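## Task

Lift the lid off culture plate C15, which rests in plate nest N1, and place that lid in plate nest N2 so it lies flat within the locators and is not upside down. C15 itself has to remain seated in N1. Nothing may count as done if it only stays in place because the robot is holding it. At the end, open the gripper and move the arm away.

## Robot and tools

Robot: a single Doosan M1013 arm on a base, carrying a Robotiq 2F-140 two-finger gripper. There is one arm, so every command is one row for that arm. Seated means lying flat inside a nest's locators. Parts you hold may sometimes get a short tug, and loose items may get nudged. Never let anything fall or get knocked off the table.

Frame: the scene frame has its origin on the table top under the arm base. +z is up, and +y is to the left when facing along +x. end_effector_position is in metres and end_effector_quat_wxyz is the hand orientation. Velocities are in m/s and rad/s. The base may be slightly tilted, and the reported hand position can be off, more so far from the base. The fingers point along the gripper's +z and open and close along its y. end_effector_position is the point between the closed pads. Closed fingertips extend about 33 mm past it, open ones about 9 mm. Closing pushes the tips about 24 mm further out, so keep that clearance above surfaces.

Row layout (used by execute_actions and move): 9 numbers, each in [-1, 1]. The first six are joint offsets in this fixed order: wrist roll (joint_6), elbow (joint_3), waist (joint_1), forearm roll (joint_4), wrist pitch (joint_5), shoulder (joint_2). Scale: 1.0 equals 1.398 rad for waist and shoulder, 2.097 rad for elbow, and 2.622 rad for forearm roll, wrist pitch and wrist roll. They are offsets, not poses. Then come three gripper values, which are absolute settings. position: +1 is fully open (140 mm), the pads touch near -0.8, and -1 closes until blocked. force_limit: roughly 14 N at -1, 60 N at 0, 107 N at +1. speed: roughly 30 mm/s at -1, 140 at 0, 250 at +1.

execute_actions(actions): a list of up to 15 actions. Each action is a list of up to 15 rows, and each row lasts one 1/30 s step. If there are fewer than 15 rows, the last row is held for the remaining steps. Joint offsets are measured from the angles at the start of that action, not from the previous row. For the first action in a call, the base is the last reported angles. An empty list just returns state and images. An action is refused if it would send a joint more than 0.010 rad beyond its range. The whole call is rejected if any action is malformed or if the first one fails that check. Ranges in rad: elbow -2.792 to 2.792; all other joints -6.283 to 6.283. Real ends may differ by 0.010. "joint sent to its limit" means a joint was stopped at its end.

move(target, speed, blocking): target is one 9-number row. Its joint offsets are taken from the last reported "Joint positions", not from where the arm is when the move begins. All joints interpolate together, so the hand follows a curve. A move lasts 0.5 to 10 s. speed is in rad/s for the joint with the most travel, from 0.01 to 2, default 0.5. The gripper values are applied at the start. The move does not avoid obstacles. The arm is stiff, so aiming even slightly past a firm contact can cause a fault. The "move:" line reports the ending (done, off_target, moving, held, fault), limits=held or limits=none, and the joint farthest from its target. With blocking=false the result comes back after 0.5 s. You must then use wait or stop before sending new moves or actions.

wait(seconds): 0 to 10 s. The arm holds its last command, and the wait returns early if a running move finishes. stop(): brakes a running move; the fingers keep going. zoom_image(camera, region): camera is cam_high or cam_wrist, both 896x504. region is [x0, y0, x1, y1] in pixels from the top-left corner, at most 504x504. read_manual(section): licence texts only. finished_scene(scene): ends the current scene by its number and cannot be undone. Call it only after the lid is seated and the gripper has let go and moved away. Replying without a tool call ends everything.

Motion limits: joint targets move no faster than 2.09 rad/s (waist, shoulder), 3.14 (elbow) and 3.93 (wrist joints). Reaching that speed takes 0.3 s. Each target stays within 0.456 rad (waist, shoulder), 0.683 (elbow) or 0.854 (wrist joints) of the measured angle. If a target would put the hand more than 70 mm from where it is, the targets are scaled back. Large moves may therefore need several actions. "Joint targets" shows what the joints are currently driving toward. "joint command not followed" means the clearance check altered the targets.

Gripping: close with position -1 and confirm object_status = 2. Status codes: 0 moving; 1 blocked while opening; 2 blocked while closing; 3 reached the set position or pads met. Stopped fingers stay put until position changes by at least 0.01. To grip harder, raise force_limit and switch position between -1 and -0.98. position_measured is in counts: 3 is fully open, 230 is pads touching.

Faults: if contact torque reaches a joint's limit (waist 312, shoulder 312, elbow 147, forearm roll 41.4, wrist pitch 41.4, wrist roll 41.4 N m, including held weight), the arm halts for 10 s and the rest of the call is dropped. The same happens if any outside force reaches 144 N. Holding loads heats the motors. A MOTOR HOT line is a warning, and an OVER-TEMPERATURE FAULT locks the brakes. Avoid drops, slips, slams and hard pushes.

Results also show joint torques (offset and noisy), Flange force (includes held weight; "no reading" is possible), step readings with HELD marking rows that were held back, and camera images. Calibration for cam_high and cam_wrist uses pinhole plus radial distortion with K, D and T_world_to_cam. The real cameras may be off by a few degrees and millimetres.

Each tool is called after "Call:" by a JSON object that holds its "method" and its "body".

## Session

Call:
{"method": "execute_actions", "body": {"actions": []}}

Scene clock: 0.00 s.
end_effector_position=(+0.7226, +0.3248, +0.3950) position_measured=3 object_status=3 end_effector_quat_wxyz=(-0.266, +0.652, +0.617, -0.350) end_effector_velocity=(+0.000, +0.000, -0.000) end_effector_angular_velocity=(-0.000, -0.001, +0.000)
Joint names: [wrist roll, elbow, waist, forearm roll, wrist pitch, shoulder]
Joint positions: [0.528 0.58  0.308 0.283 2.537 0.908]
Joint velocities: [-0.    -0.001  0.    -0.001 -0.     0.001]
Joint torques (N m, as the joint torque sensors report them, + toward a larger angle): no reading
Flange force (N, the push that the arm receives, along the gripper's own x y z axes): no reading
Joint targets: [0.528 0.580 0.308 0.283 2.537 0.908]

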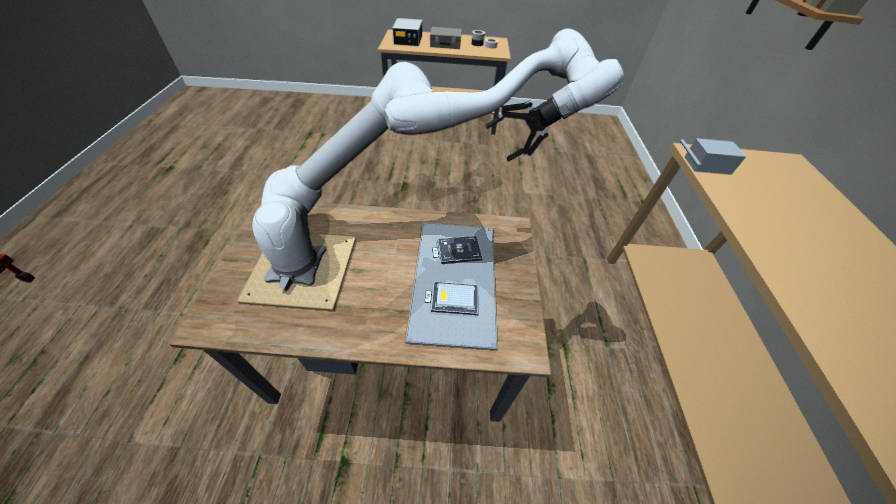

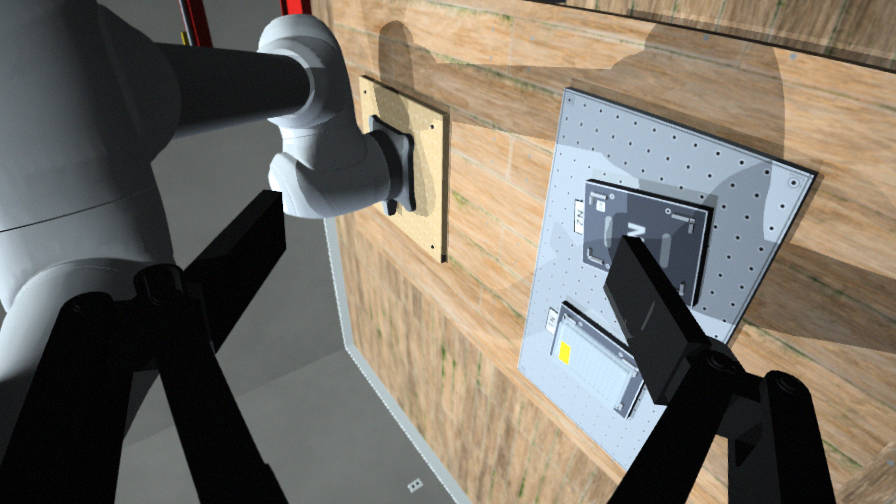

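Call:
{"method": "zoom_image", "body": {"camera": "cam_high", "region": [400, 220, 520, 330]}}

Region (400, 220, 520, 330) of cam_high's 896x504 image, scaled by 4.200, with more detail than that image has; it fills the top 462 rows of this view, and the rest is white.

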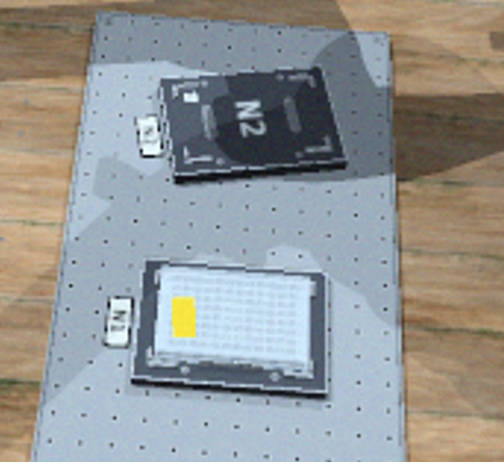

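Call:
{"method": "move", "body": {"target": [0.302,0.5986,-0.3818,-0.108,-0.5111,-0.5712,0.6,-0.5,0], "speed": 0.7}}

Scene clock: 16.97 s.
end_effector_position=(+0.5811, -0.0956, +0.2487) position_measured=53 object_status=3 end_effector_quat_wxyz=(-0.002, +1.000, +0.015, +0.000) end_effector_velocity=(-0.000, -0.001, +0.000) end_effector_angular_velocity=(-0.001, -0.001, -0.001)
Joint names: [wrist roll, elbow, waist, forearm roll, wrist pitch, shoulder]
Joint positions: [ 1.32   1.835 -0.226  0.     1.197  0.11 ]
Joint velocities: [ 0.     0.001 -0.001 -0.001 -0.001 -0.002]
Joint torques (N m, as the joint torque sensors report them, + toward a larger angle): [ -0.02 -41.14  -0.79   3.52  -0.54 -50.76]
Flange force (N, the push that the arm receives, along the gripper's own x y z axes): [-2.6 -2.3 2.2]
Joint targets: [1.320 1.836 -0.226 0.000 1.197 0.110]
move: done; limits=none; farthest joint: the waist, 0.000 radians from its target (0.534 radians at the start)
camera_calibration (this result's frames):
cam_wrist: T_world_to_cam=[[0.129654, -0.991319, -0.0218193, -0.165444], [-0.846834, -0.12215, 0.517641, 0.352577], [-0.515812, -0.0486367, -0.85532, 0.685512], [0, 0, 0, 1]] pos_world=[0.67362, -0.0875992, 0.400214]

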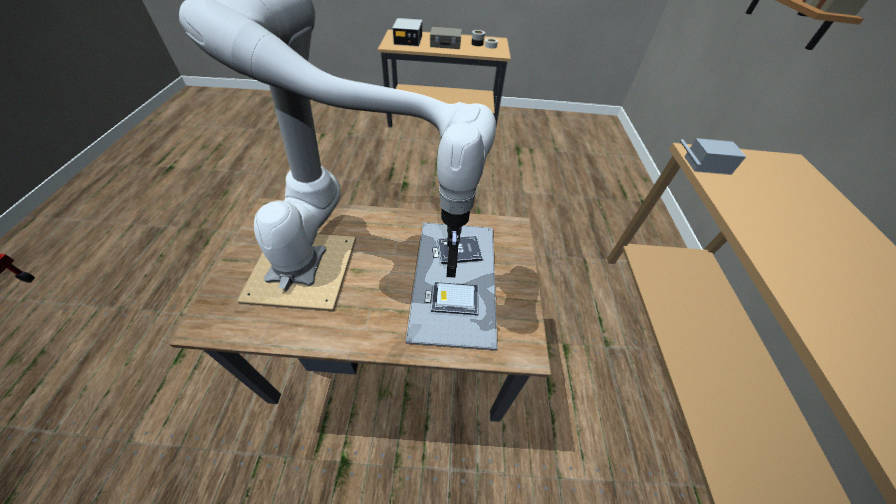

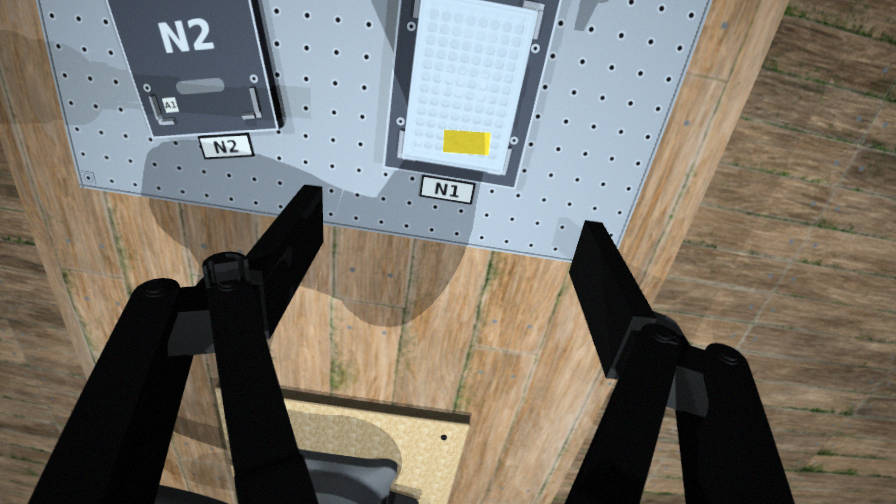

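Call:
{"method": "move", "body": {"target": [0,0.0696,0,0,-0.0995,0.0819,0.6,-0.5,0], "speed": 0.3}}

Call:
{"method": "zoom_image", "body": {"camera": "cam_high", "region": [410, 240, 500, 325]}}

Scene clock: 21.13 s.
end_effector_position=(+0.5812, -0.0951, +0.1099) position_measured=53 object_status=3 end_effector_quat_wxyz=(-0.002, +1.000, +0.015, +0.001) end_effector_velocity=(-0.000, +0.000, -0.001) end_effector_angular_velocity=(-0.000, +0.001, +0.001)
Joint names: [wrist roll, elbow, waist, forearm roll, wrist pitch, shoulder]
Joint positions: [ 1.32   1.981 -0.226  0.     0.936  0.224]
Joint velocities: [ 0.     0.001  0.001 -0.001 -0.001  0.001]
Joint torques (N m, as the joint torque sensors report them, + toward a larger angle): [ -0.13 -35.29  -0.48   2.98  -0.5  -57.43]
Flange force (N, the push that the arm receives, along the gripper's own x y z axes): [-1.5 -1.9 1.4]
Joint targets: [1.320 1.981 -0.226 0.000 0.936 0.224]
move: done; limits=none; farthest joint: the waist, 0.000 radians from its target (0.000 radians at the start)
camera_calibration (this result's frames):
cam_wrist: T_world_to_cam=[[0.129562, -0.991336, -0.0216215, -0.167978], [-0.84704, -0.121987, 0.517342, 0.424702], [-0.515497, -0.0487138, -0.855506, 0.566657], [0, 0, 0, 1]] pos_world=[0.673613, -0.0871103, 0.26143]

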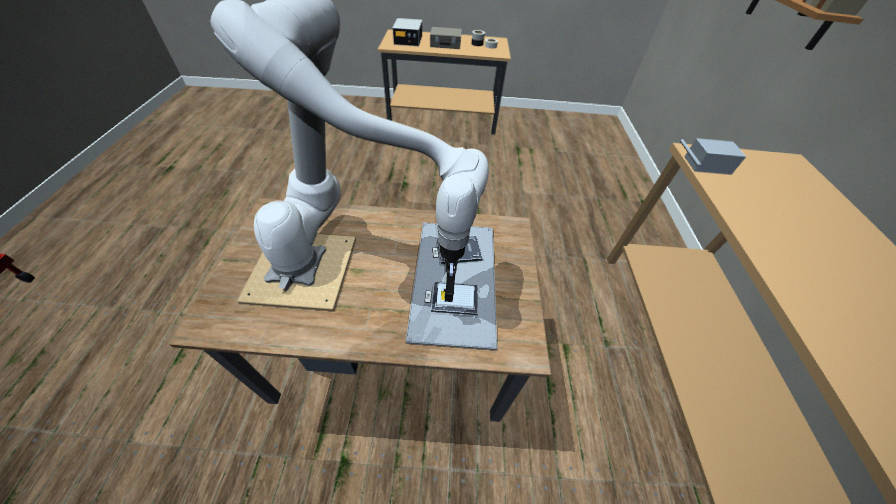

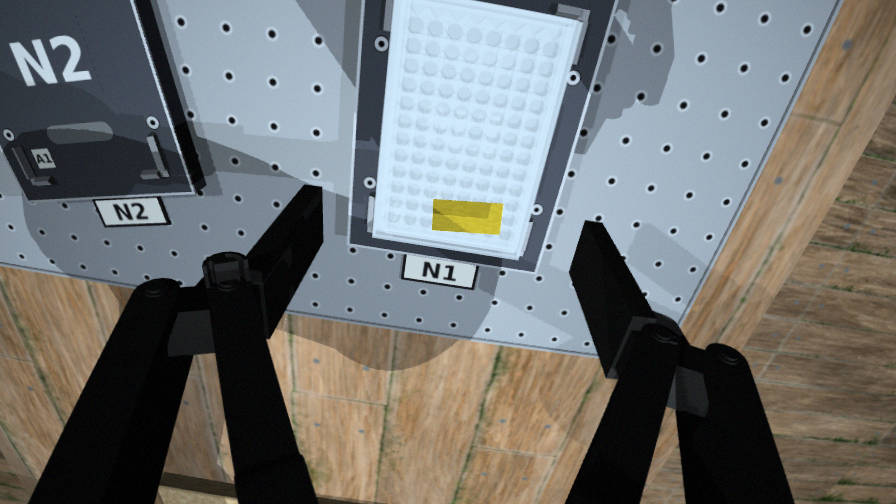

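Region (410, 240, 500, 325) of cam_high's 896x504 image, scaled by 5.600, with more detail than that image has.

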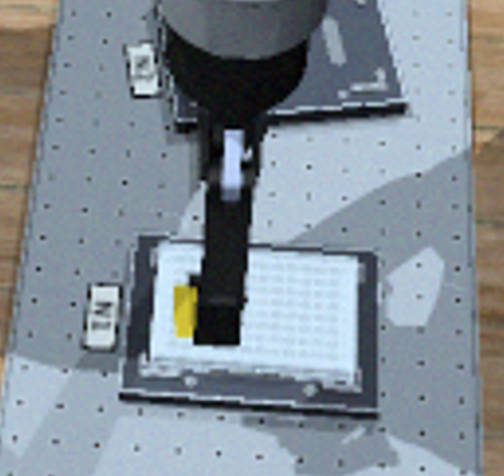

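Call:
{"method": "move", "body": {"target": [0.022,-0.0113,0.002,0,-0.0197,0.0544,0.45,-0.5,0], "speed": 0.15}}

Call:
{"method": "zoom_image", "body": {"camera": "cam_high", "region": [410, 240, 500, 325]}}

Scene clock: 31.17 s.
end_effector_position=(+0.6081, -0.0993, +0.0747) position_measured=72 object_status=3 end_effector_quat_wxyz=(-0.002, +1.000, -0.012, +0.000) end_effector_velocity=(+0.000, +0.001, -0.001) end_effector_angular_velocity=(+0.001, +0.001, -0.000)
Joint names: [wrist roll, elbow, waist, forearm roll, wrist pitch, shoulder]
Joint positions: [ 1.378  1.958 -0.223  0.     0.884  0.3  ]
Joint velocities: [ 0.001  0.     0.001  0.001 -0.001  0.002]
Joint torques (N m, as the joint torque sensors report them, + toward a larger angle): [ -0.38 -33.79  -0.21   2.87  -0.76 -63.71]
Flange force (N, the push that the arm receives, along the gripper's own x y z axes): [-1.2 -1.6 0.8]
Joint targets: [1.378 1.958 -0.223 0.000 0.884 0.300]
move: done; limits=none; farthest joint: the waist, 0.000 radians from its target (0.002 radians at the start)
camera_calibration (this result's frames):
cam_wrist: T_world_to_cam=[[0.0750325, -0.99694, -0.0219359, -0.143694], [-0.852001, -0.0755231, 0.518065, 0.472821], [-0.518136, -0.0201823, -0.85506, 0.554615], [0, 0, 0, 1]] pos_world=[0.700992, -0.0963516, 0.226125]

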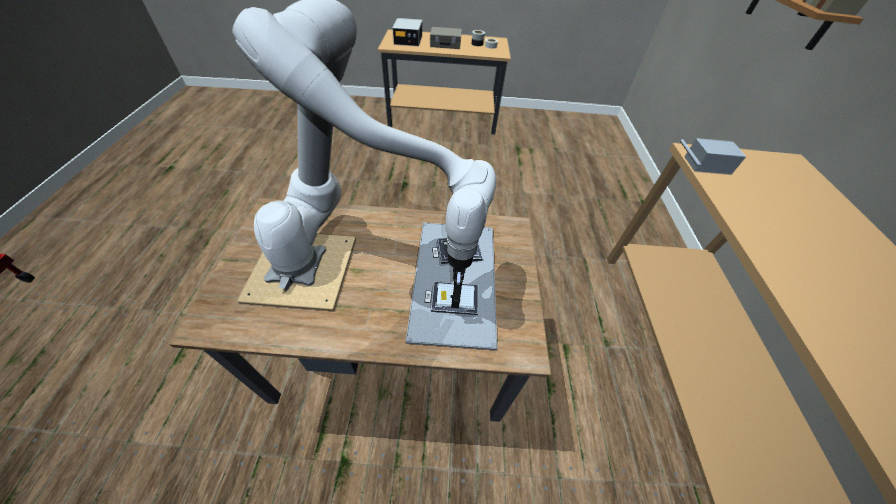

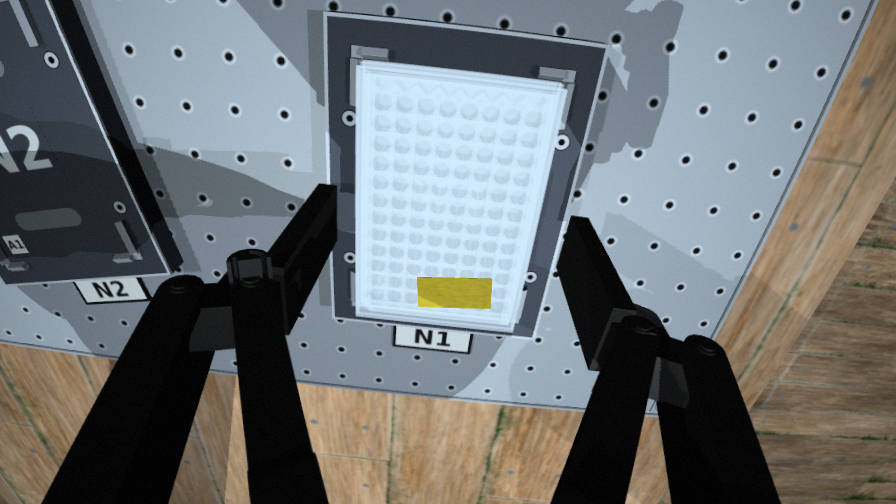

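Region (410, 240, 500, 325) of cam_high's 896x504 image, scaled by 5.600, with more detail than that image has.

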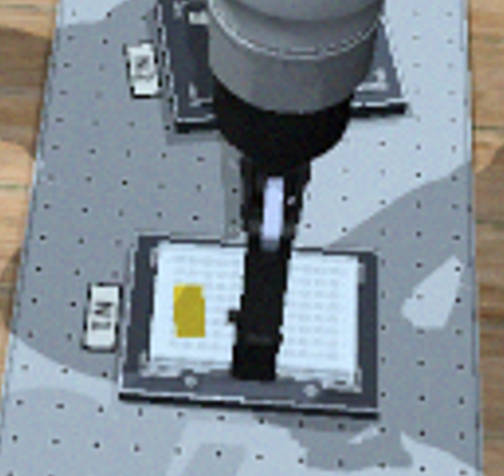

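Call:
{"method": "move", "body": {"target": [0,0.0058,0,0,-0.0119,0.0137,0.45,-0.5,0], "speed": 0.05}}

Call:
{"method": "move", "body": {"target": [0,0,0,0,0,0,-1,-0.5,-0.8]}}

Call:
{"method": "zoom_image", "body": {"camera": "cam_high", "region": [425, 270, 485, 320]}}

Scene clock: 38.97 s.
end_effector_position=(+0.6081, -0.0992, +0.0578) position_measured=72 object_status=3 end_effector_quat_wxyz=(-0.002, +1.000, -0.012, +0.000) end_effector_velocity=(+0.000, +0.000, -0.001) end_effector_angular_velocity=(+0.001, -0.001, -0.001)
Joint names: [wrist roll, elbow, waist, forearm roll, wrist pitch, shoulder]
Joint positions: [ 1.378  1.97  -0.223  0.     0.853  0.319]
Joint velocities: [ 0.001  0.    -0.     0.001 -0.002  0.001]
Joint torques (N m, as the joint torque sensors report them, + toward a larger angle): [ -0.06 -32.96  -0.96   2.85  -0.25 -63.95]
Flange force (N, the push that the arm receives, along the gripper's own x y z axes): [-2.4 -2.3 0.5]
Joint targets: [1.378 1.970 -0.223 0.000 0.853 0.319]
move: done; limits=none; farthest joint: the wrist pitch, 0.001 radians from its target (0.032 radians at the start)
camera_calibration (this result's frames):
cam_wrist: T_world_to_cam=[[0.0750624, -0.996938, -0.0219212, -0.144025], [-0.851938, -0.0755387, 0.518166, 0.481519], [-0.518235, -0.0202192, -0.854999, 0.540205], [0, 0, 0, 1]] pos_world=[0.700988, -0.0962883, 0.209211]

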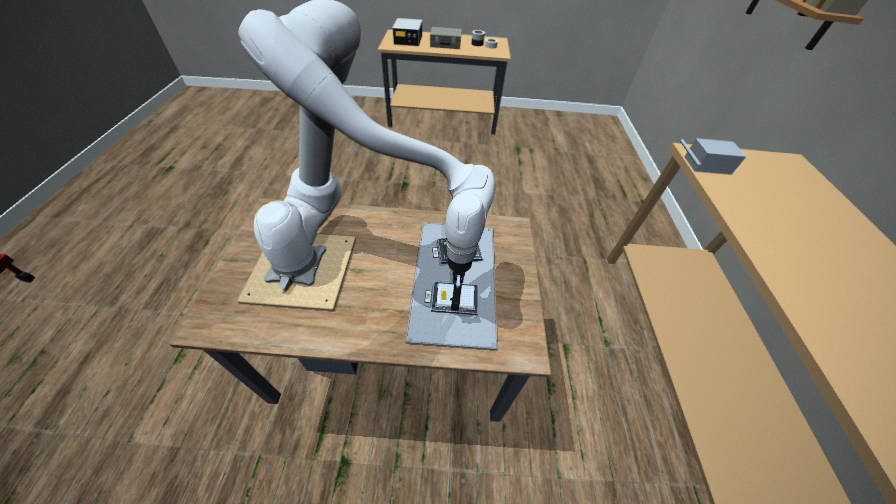

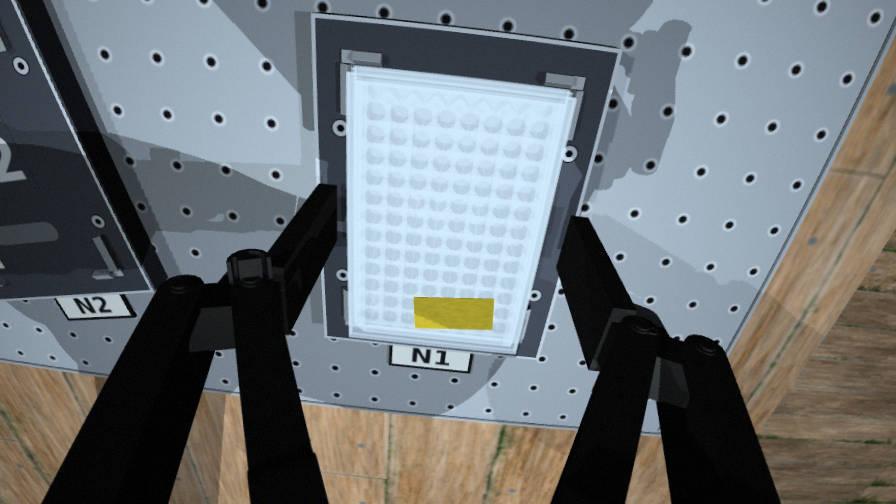

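Scene clock: 39.53 s.
end_effector_position=(+0.6082, -0.0989, +0.0579) position_measured=102 object_status=0 end_effector_quat_wxyz=(-0.002, +1.000, -0.012, +0.000) end_effector_velocity=(-0.001, +0.000, -0.000) end_effector_angular_velocity=(-0.000, +0.001, +0.001)
Joint names: [wrist roll, elbow, waist, forearm roll, wrist pitch, shoulder]
Joint positions: [ 1.378  1.97  -0.223  0.001  0.853  0.319]
Joint velocities: [-0.     0.001  0.    -0.001 -0.    -0.   ]
Joint torques (N m, as the joint torque sensors report them, + toward a larger angle): [  0.6  -22.09 -24.23  -8.01  -5.17 -36.34]
Flange force (N, the push that the arm receives, along the gripper's own x y z axes): [-7.7 -40.2 -47.3]
Joint targets: [1.378 1.970 -0.223 0.000 0.853 0.319]
move: done; limits=none; farthest joint: the forearm roll, 0.001 radians from its target (0.000 radians at the start)
camera_calibration (this result's frames):
cam_wrist: T_world_to_cam=[[0.0750033, -0.996935, -0.0222631, -0.143706], [-0.852036, -0.0756694, 0.517985, 0.481583], [-0.518082, -0.0198816, -0.8551, 0.540258], [0, 0, 0, 1]] pos_world=[0.701003, -0.0960836, 0.209322]

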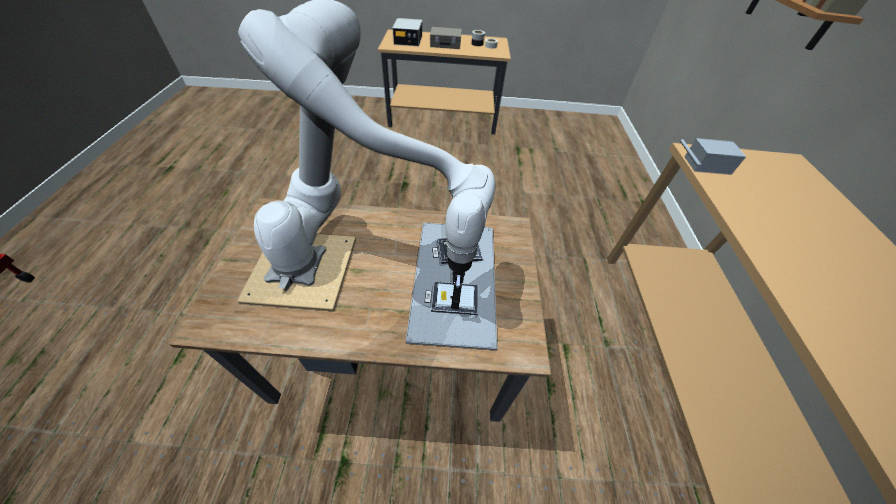

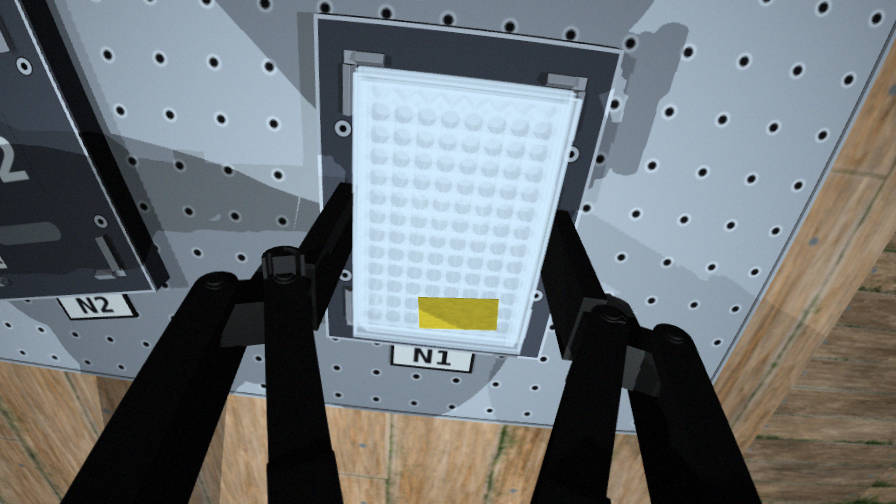

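Region (425, 270, 485, 320) of cam_high's 896x504 image, scaled by 8.400, with more detail than that image has.

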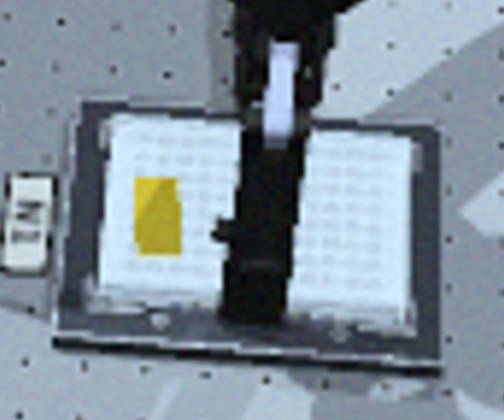

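Call:
{"method": "move", "body": {"target": [0,0,0,0,0,0,0.4,-0.5,-0.5]}}

Call:
{"method": "move", "body": {"target": [0.0012,-0.001,0.0024,0,0.0021,-0.0024,0.25,-0.7,-1], "speed": 0.02}}

Call:
{"method": "zoom_image", "body": {"camera": "cam_wrist", "region": [280, 120, 640, 380]}}

Scene clock: 43.10 s.
end_effector_position=(+0.6082, -0.0990, +0.0579) position_measured=78 object_status=3 end_effector_quat_wxyz=(-0.002, +1.000, -0.012, +0.000) end_effector_velocity=(-0.001, -0.000, -0.000) end_effector_angular_velocity=(+0.001, +0.001, -0.001)
Joint names: [wrist roll, elbow, waist, forearm roll, wrist pitch, shoulder]
Joint positions: [ 1.378  1.97  -0.223  0.001  0.853  0.319]
Joint velocities: [-0.     0.001 -0.001  0.001  0.     0.   ]
Joint torques (N m, as the joint torque sensors report them, + toward a larger angle): [ -0.1  -33.56  -0.79   2.83  -0.35 -65.76]
Flange force (N, the push that the arm receives, along the gripper's own x y z axes): [-1.1 -1.8 3.2]
Joint targets: [1.378 1.970 -0.223 0.001 0.853 0.319]
move: done; limits=none; farthest joint: the waist, 0.000 radians from its target (0.000 radians at the start)
camera_calibration (this result's frames):
cam_wrist: T_world_to_cam=[[0.0750092, -0.996935, -0.0222512, -0.143719], [-0.852025, -0.0756679, 0.518003, 0.481578], [-0.518099, -0.0198964, -0.855089, 0.540255], [0, 0, 0, 1]] pos_world=[0.701002, -0.0960898, 0.209309]

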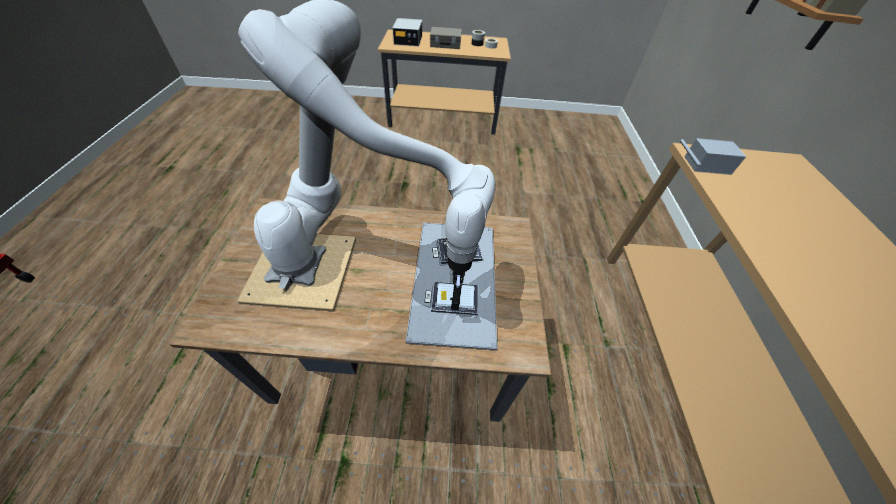

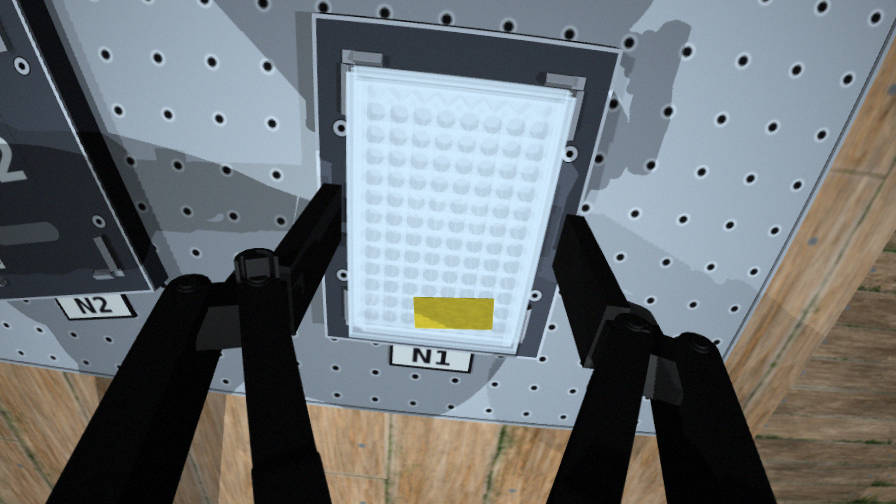

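Scene clock: 43.80 s.
end_effector_position=(+0.6085, -0.0970, +0.0608) position_measured=98 object_status=3 end_effector_quat_wxyz=(-0.002, +1.000, -0.012, +0.000) end_effector_velocity=(+0.001, -0.000, +0.001) end_effector_angular_velocity=(-0.001, -0.001, +0.002)
Joint names: [wrist roll, elbow, waist, forearm roll, wrist pitch, shoulder]
Joint positions: [ 1.381  1.968 -0.219  0.001  0.859  0.316]
Joint velocities: [-0.    -0.001  0.001 -0.001  0.001 -0.001]
Joint torques (N m, as the joint torque sensors report them, + toward a larger angle): [ -0.16 -33.35  -2.01   2.76  -0.14 -65.18]
Flange force (N, the push that the arm receives, along the gripper's own x y z axes): [-0.5 -3.7 2.4]
Joint targets: [1.381 1.968 -0.219 0.001 0.859 0.316]
move: done; limits=none; farthest joint: the waist, 0.000 radians from its target (0.003 radians at the start)
camera_calibration (this result's frames):
cam_wrist: T_world_to_cam=[[0.0752122, -0.996919, -0.0222717, -0.14181], [-0.851982, -0.0758509, 0.518047, 0.480453], [-0.518141, -0.0199884, -0.855062, 0.54296], [0, 0, 0, 1]] pos_world=[0.701333, -0.0940778, 0.212208]

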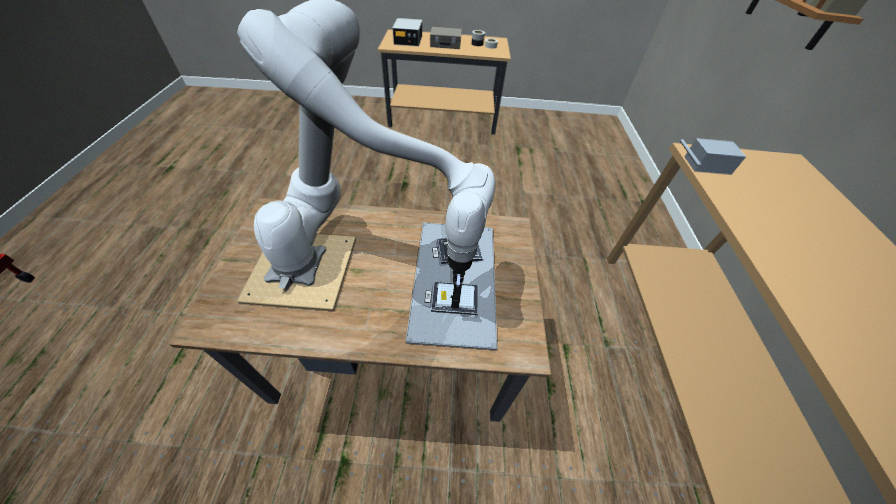

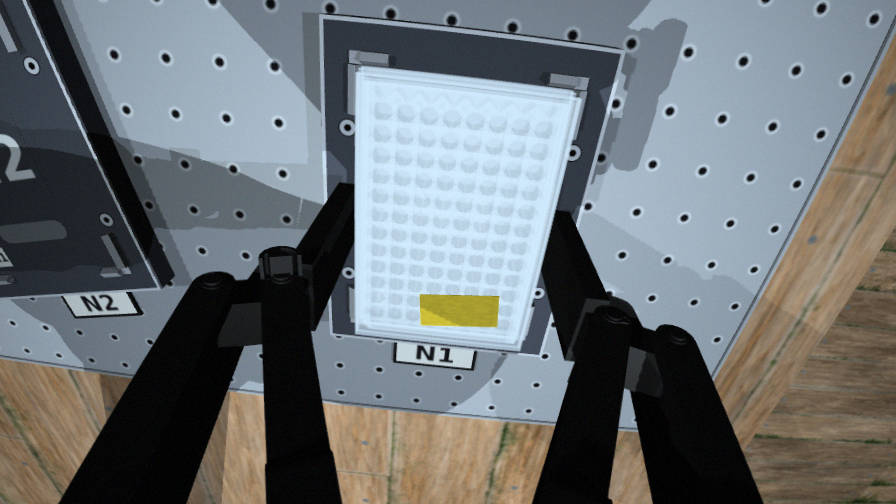

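Region (280, 120, 640, 380) of cam_wrist's 896x504 image, scaled by 1.400, with more detail than that image has.

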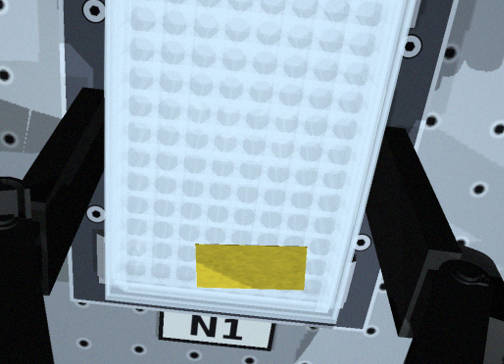

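Still touching slightly on the left; shift 1.5 mm more and close.

Call:
{"method": "move", "body": {"target": [0.0009,0,0.0018,0,0,0,0.25,-0.7,-1], "speed": 0.02}}

Call:
{"method": "execute_actions", "body": {"actions": [[[0,0,0,0,0,0,-1,-0.6,-1]],[[0,0,0,0,0,0,-1,-0.6,-1]]]}}

Scene clock: 46.27 s.
end_effector_position=(+0.6087, -0.0955, +0.0608) position_measured=98 object_status=3 end_effector_quat_wxyz=(-0.002, +1.000, -0.012, +0.000) end_effector_velocity=(+0.001, +0.002, +0.000) end_effector_angular_velocity=(+0.001, -0.001, -0.001)
Joint names: [wrist roll, elbow, waist, forearm roll, wrist pitch, shoulder]
Joint positions: [ 1.383  1.968 -0.217  0.001  0.859  0.316]
Joint velocities: [ 0.002 -0.001  0.002  0.002 -0.     0.   ]
Joint torques (N m, as the joint torque sensors report them, + toward a larger angle): [ -0.15 -33.01  -0.35   3.28  -0.17 -64.81]
Flange force (N, the push that the arm receives, along the gripper's own x y z axes): [-0.8 -1.4 2.0]
Joint targets: [1.383 1.968 -0.217 0.001 0.859 0.316]
move: done; limits=none; farthest joint: the waist, 0.000 radians from its target (0.003 radians at the start)
camera_calibration (this result's frames):
cam_wrist: T_world_to_cam=[[0.0753584, -0.996908, -0.0222693, -0.14042], [-0.851971, -0.0759747, 0.518047, 0.480721], [-0.518137, -0.0200664, -0.855062, 0.543155], [0, 0, 0, 1]] pos_world=[0.70157, -0.092564, 0.212268]

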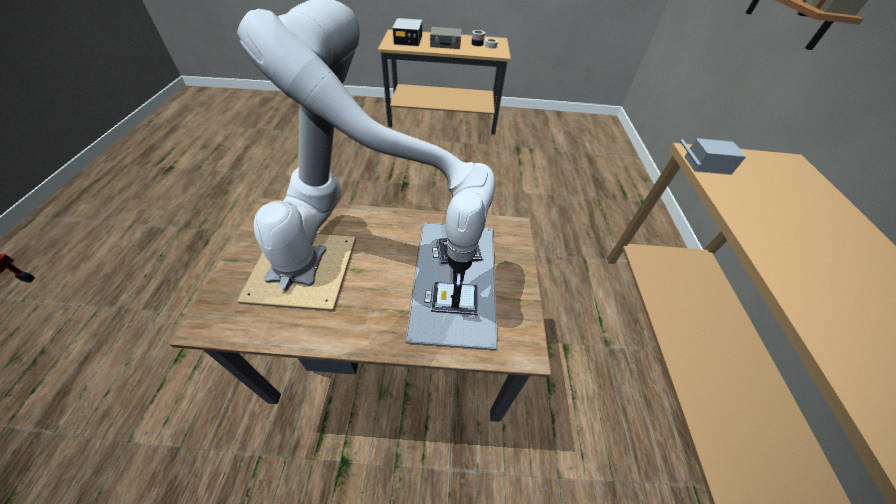

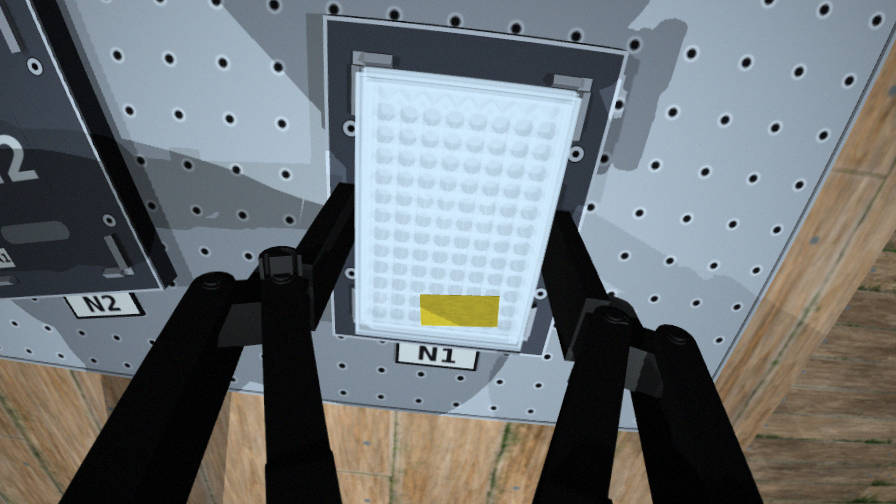

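Scene clock: 47.27 s.
end_effector_position=(+0.6088, -0.0955, +0.0609) position_measured=102 object_status=2 end_effector_quat_wxyz=(-0.002, +1.000, -0.012, +0.000) end_effector_velocity=(-0.000, +0.000, -0.000) end_effector_angular_velocity=(+0.001, +0.000, -0.001)
Joint names: [wrist roll, elbow, waist, forearm roll, wrist pitch, shoulder]
Joint positions: [ 1.383  1.968 -0.217  0.001  0.859  0.316]
Joint velocities: [ 0.     0.     0.     0.001  0.    -0.   ]
Joint torques (N m, as the joint torque sensors report them, + toward a larger angle): [  0.28 -26.04   5.72   6.16  -1.49 -51.25]
Flange force (N, the push that the arm receives, along the gripper's own x y z axes): [-6.7 8.5 -20.8]
Flange force at the end of the 1st action (N, along the gripper's axes at the end of the call): [-5.8 8.8 -20.9]
Joint targets: [1.383 1.968 -0.217 0.001 0.859 0.316]
Step readings (joint positions; steps 1 to 15: 1st action; 16 to 30: 2nd action):
0: [1.383 1.968 -0.217 0.001 0.859 0.316]
1: [1.383 1.968 -0.217 0.001 0.859 0.316]
2: [1.383 1.968 -0.217 0.001 0.859 0.316]
4: [1.383 1.968 -0.217 0.001 0.859 0.316]
8: [1.383 1.968 -0.217 0.001 0.859 0.316]
15: [1.383 1.968 -0.217 0.001 0.859 0.316]
16: [1.383 1.968 -0.217 0.001 0.859 0.316]
17: [1.383 1.968 -0.217 0.001 0.859 0.316]
19: [1.383 1.968 -0.217 0.001 0.859 0.316]
23: [1.383 1.968 -0.217 0.001 0.859 0.316]
30: Joint positions above
camera_calibration (this result's frames):
cam_wrist: T_world_to_cam=[[0.0753599, -0.996908, -0.0222418, -0.140426], [-0.852021, -0.0759636, 0.517967, 0.480763], [-0.518055, -0.0200835, -0.855111, 0.54317], [0, 0, 0, 1]] pos_world=[0.701595, -0.0925627, 0.212328]

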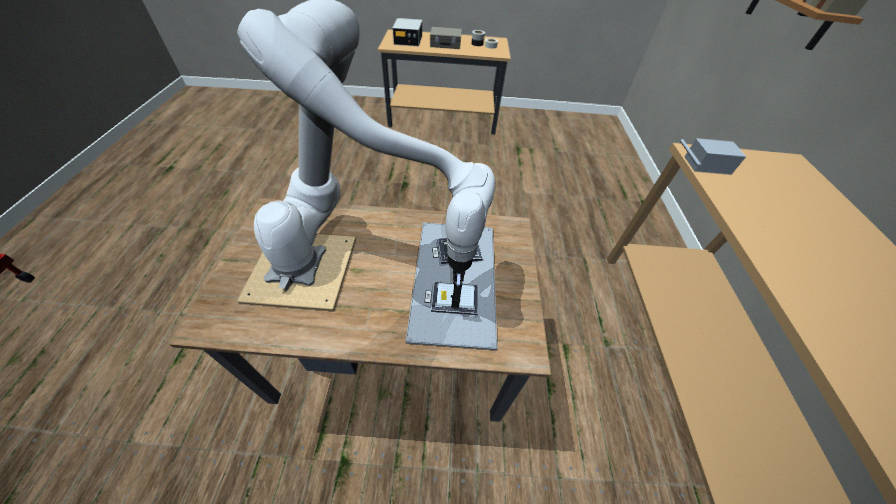

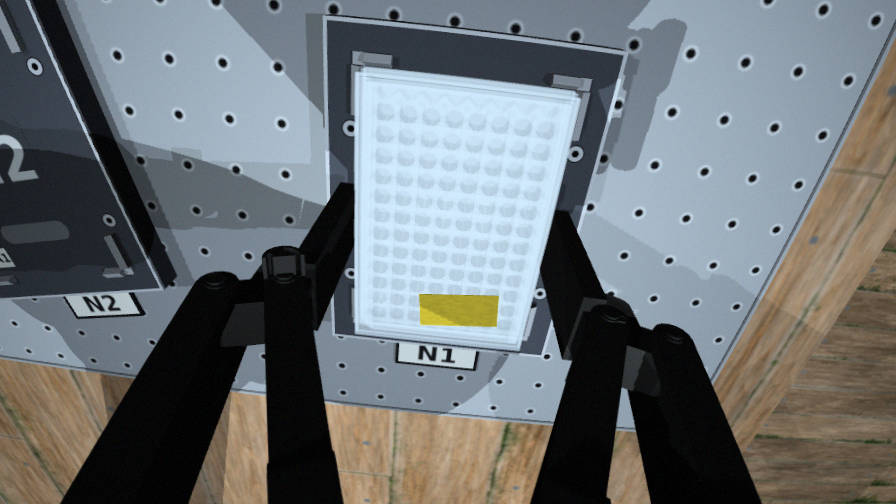

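Call:
{"method": "move", "body": {"target": [0,-0.008,-0.0007,0,0.0164,-0.0188,-1,-0.6,-1], "speed": 0.04}}

Scene clock: 51.10 s.
end_effector_position=(+0.6084, -0.0961, +0.0842) position_measured=102 object_status=2 end_effector_quat_wxyz=(-0.002, +1.000, -0.013, +0.000) end_effector_velocity=(+0.000, -0.000, +0.001) end_effector_angular_velocity=(+0.000, -0.001, -0.000)
Joint names: [wrist roll, elbow, waist, forearm roll, wrist pitch, shoulder]
Joint positions: [ 1.383  1.951 -0.218  0.001  0.902  0.289]
Joint velocities: [-0.001 -0.001 -0.001  0.     0.002 -0.001]
Joint torques (N m, as the joint torque sensors report them, + toward a larger angle): [ -0.06 -34.46  -1.16   2.87  -0.55 -63.  ]
Flange force (N, the push that the arm receives, along the gripper's own x y z axes): [-1.5 -2.2 1.7]
Joint targets: [1.383 1.951 -0.218 0.001 0.902 0.289]
move: done; limits=none; farthest joint: the waist, 0.000 radians from its target (0.001 radians at the start)
camera_calibration (this result's frames):
cam_wrist: T_world_to_cam=[[0.0744134, -0.996979, -0.0222468, -0.139944], [-0.852122, -0.0751583, 0.517918, 0.468521], [-0.518025, -0.019583, -0.855141, 0.562964], [0, 0, 0, 1]] pos_world=[0.701281, -0.0932831, 0.235645]

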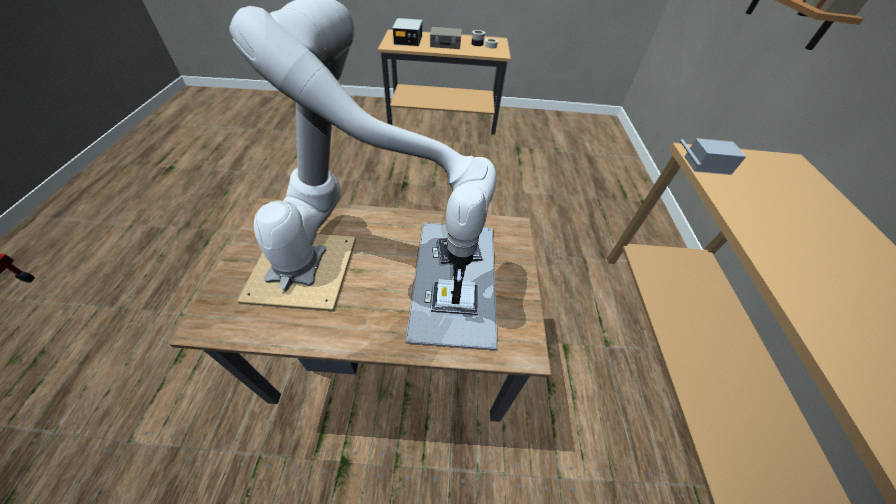

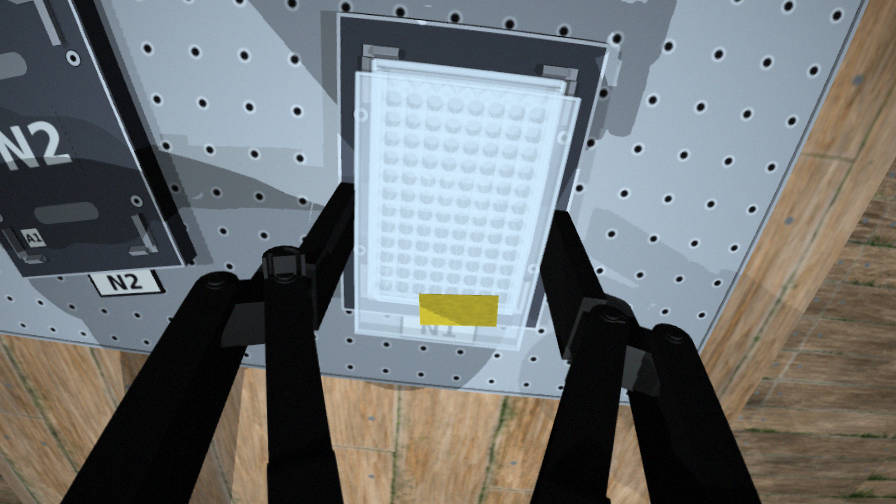

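Call:
{"method": "move", "body": {"target": [0.0648,-0.0088,0.268,0,0.0021,0.0093,-1,-0.6,-1], "speed": 0.25}}

Scene clock: 59.47 s.
end_effector_position=(+0.6108, +0.1347, +0.0851) position_measured=102 object_status=2 end_effector_quat_wxyz=(-0.002, +0.996, +0.090, +0.000) end_effector_velocity=(-0.000, +0.001, -0.000) end_effector_angular_velocity=(-0.000, +0.001, +0.002)
Joint names: [wrist roll, elbow, waist, forearm roll, wrist pitch, shoulder]
Joint positions: [1.553 1.933 0.157 0.001 0.907 0.302]
Joint velocities: [ 0.     0.     0.002 -0.     0.     0.001]
Joint torques (N m, as the joint torque sensors report them, + toward a larger angle): [ -0.01 -35.06  -3.45   2.91  -0.38 -65.1 ]
Flange force (N, the push that the arm receives, along the gripper's own x y z axes): [-1.8 -5.5 2.8]
Joint targets: [1.553 1.933 0.157 0.001 0.907 0.302]
move: done; limits=none; farthest joint: the waist, 0.000 radians from its target (0.375 radians at the start)
camera_calibration (this result's frames):
cam_wrist: T_world_to_cam=[[0.275565, -0.961035, -0.0218146, -0.0377197], [-0.819364, -0.246689, 0.517482, 0.490534], [-0.5027, -0.124726, -0.855416, 0.574274], [0, 0, 0, 1]] pos_world=[0.701007, 0.156386, 0.236578]

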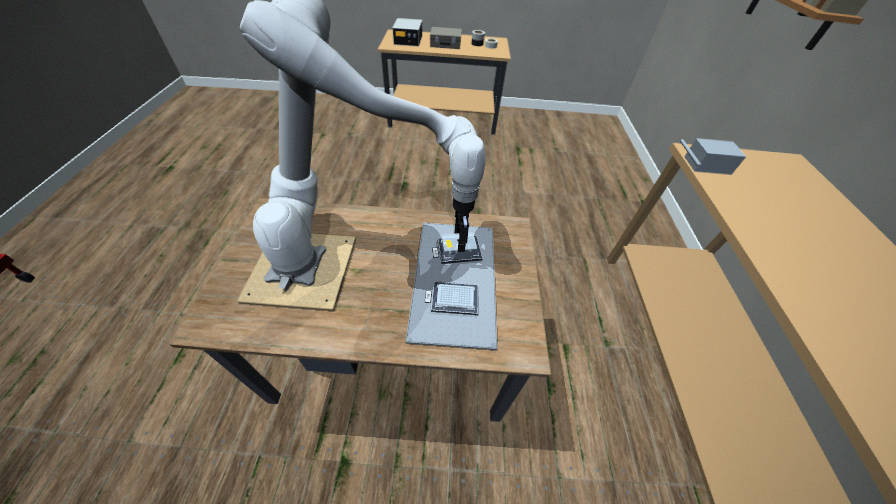

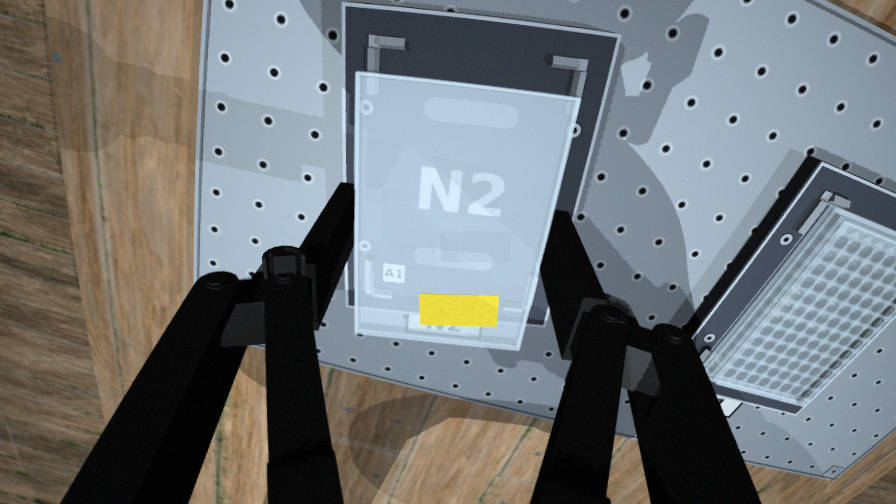

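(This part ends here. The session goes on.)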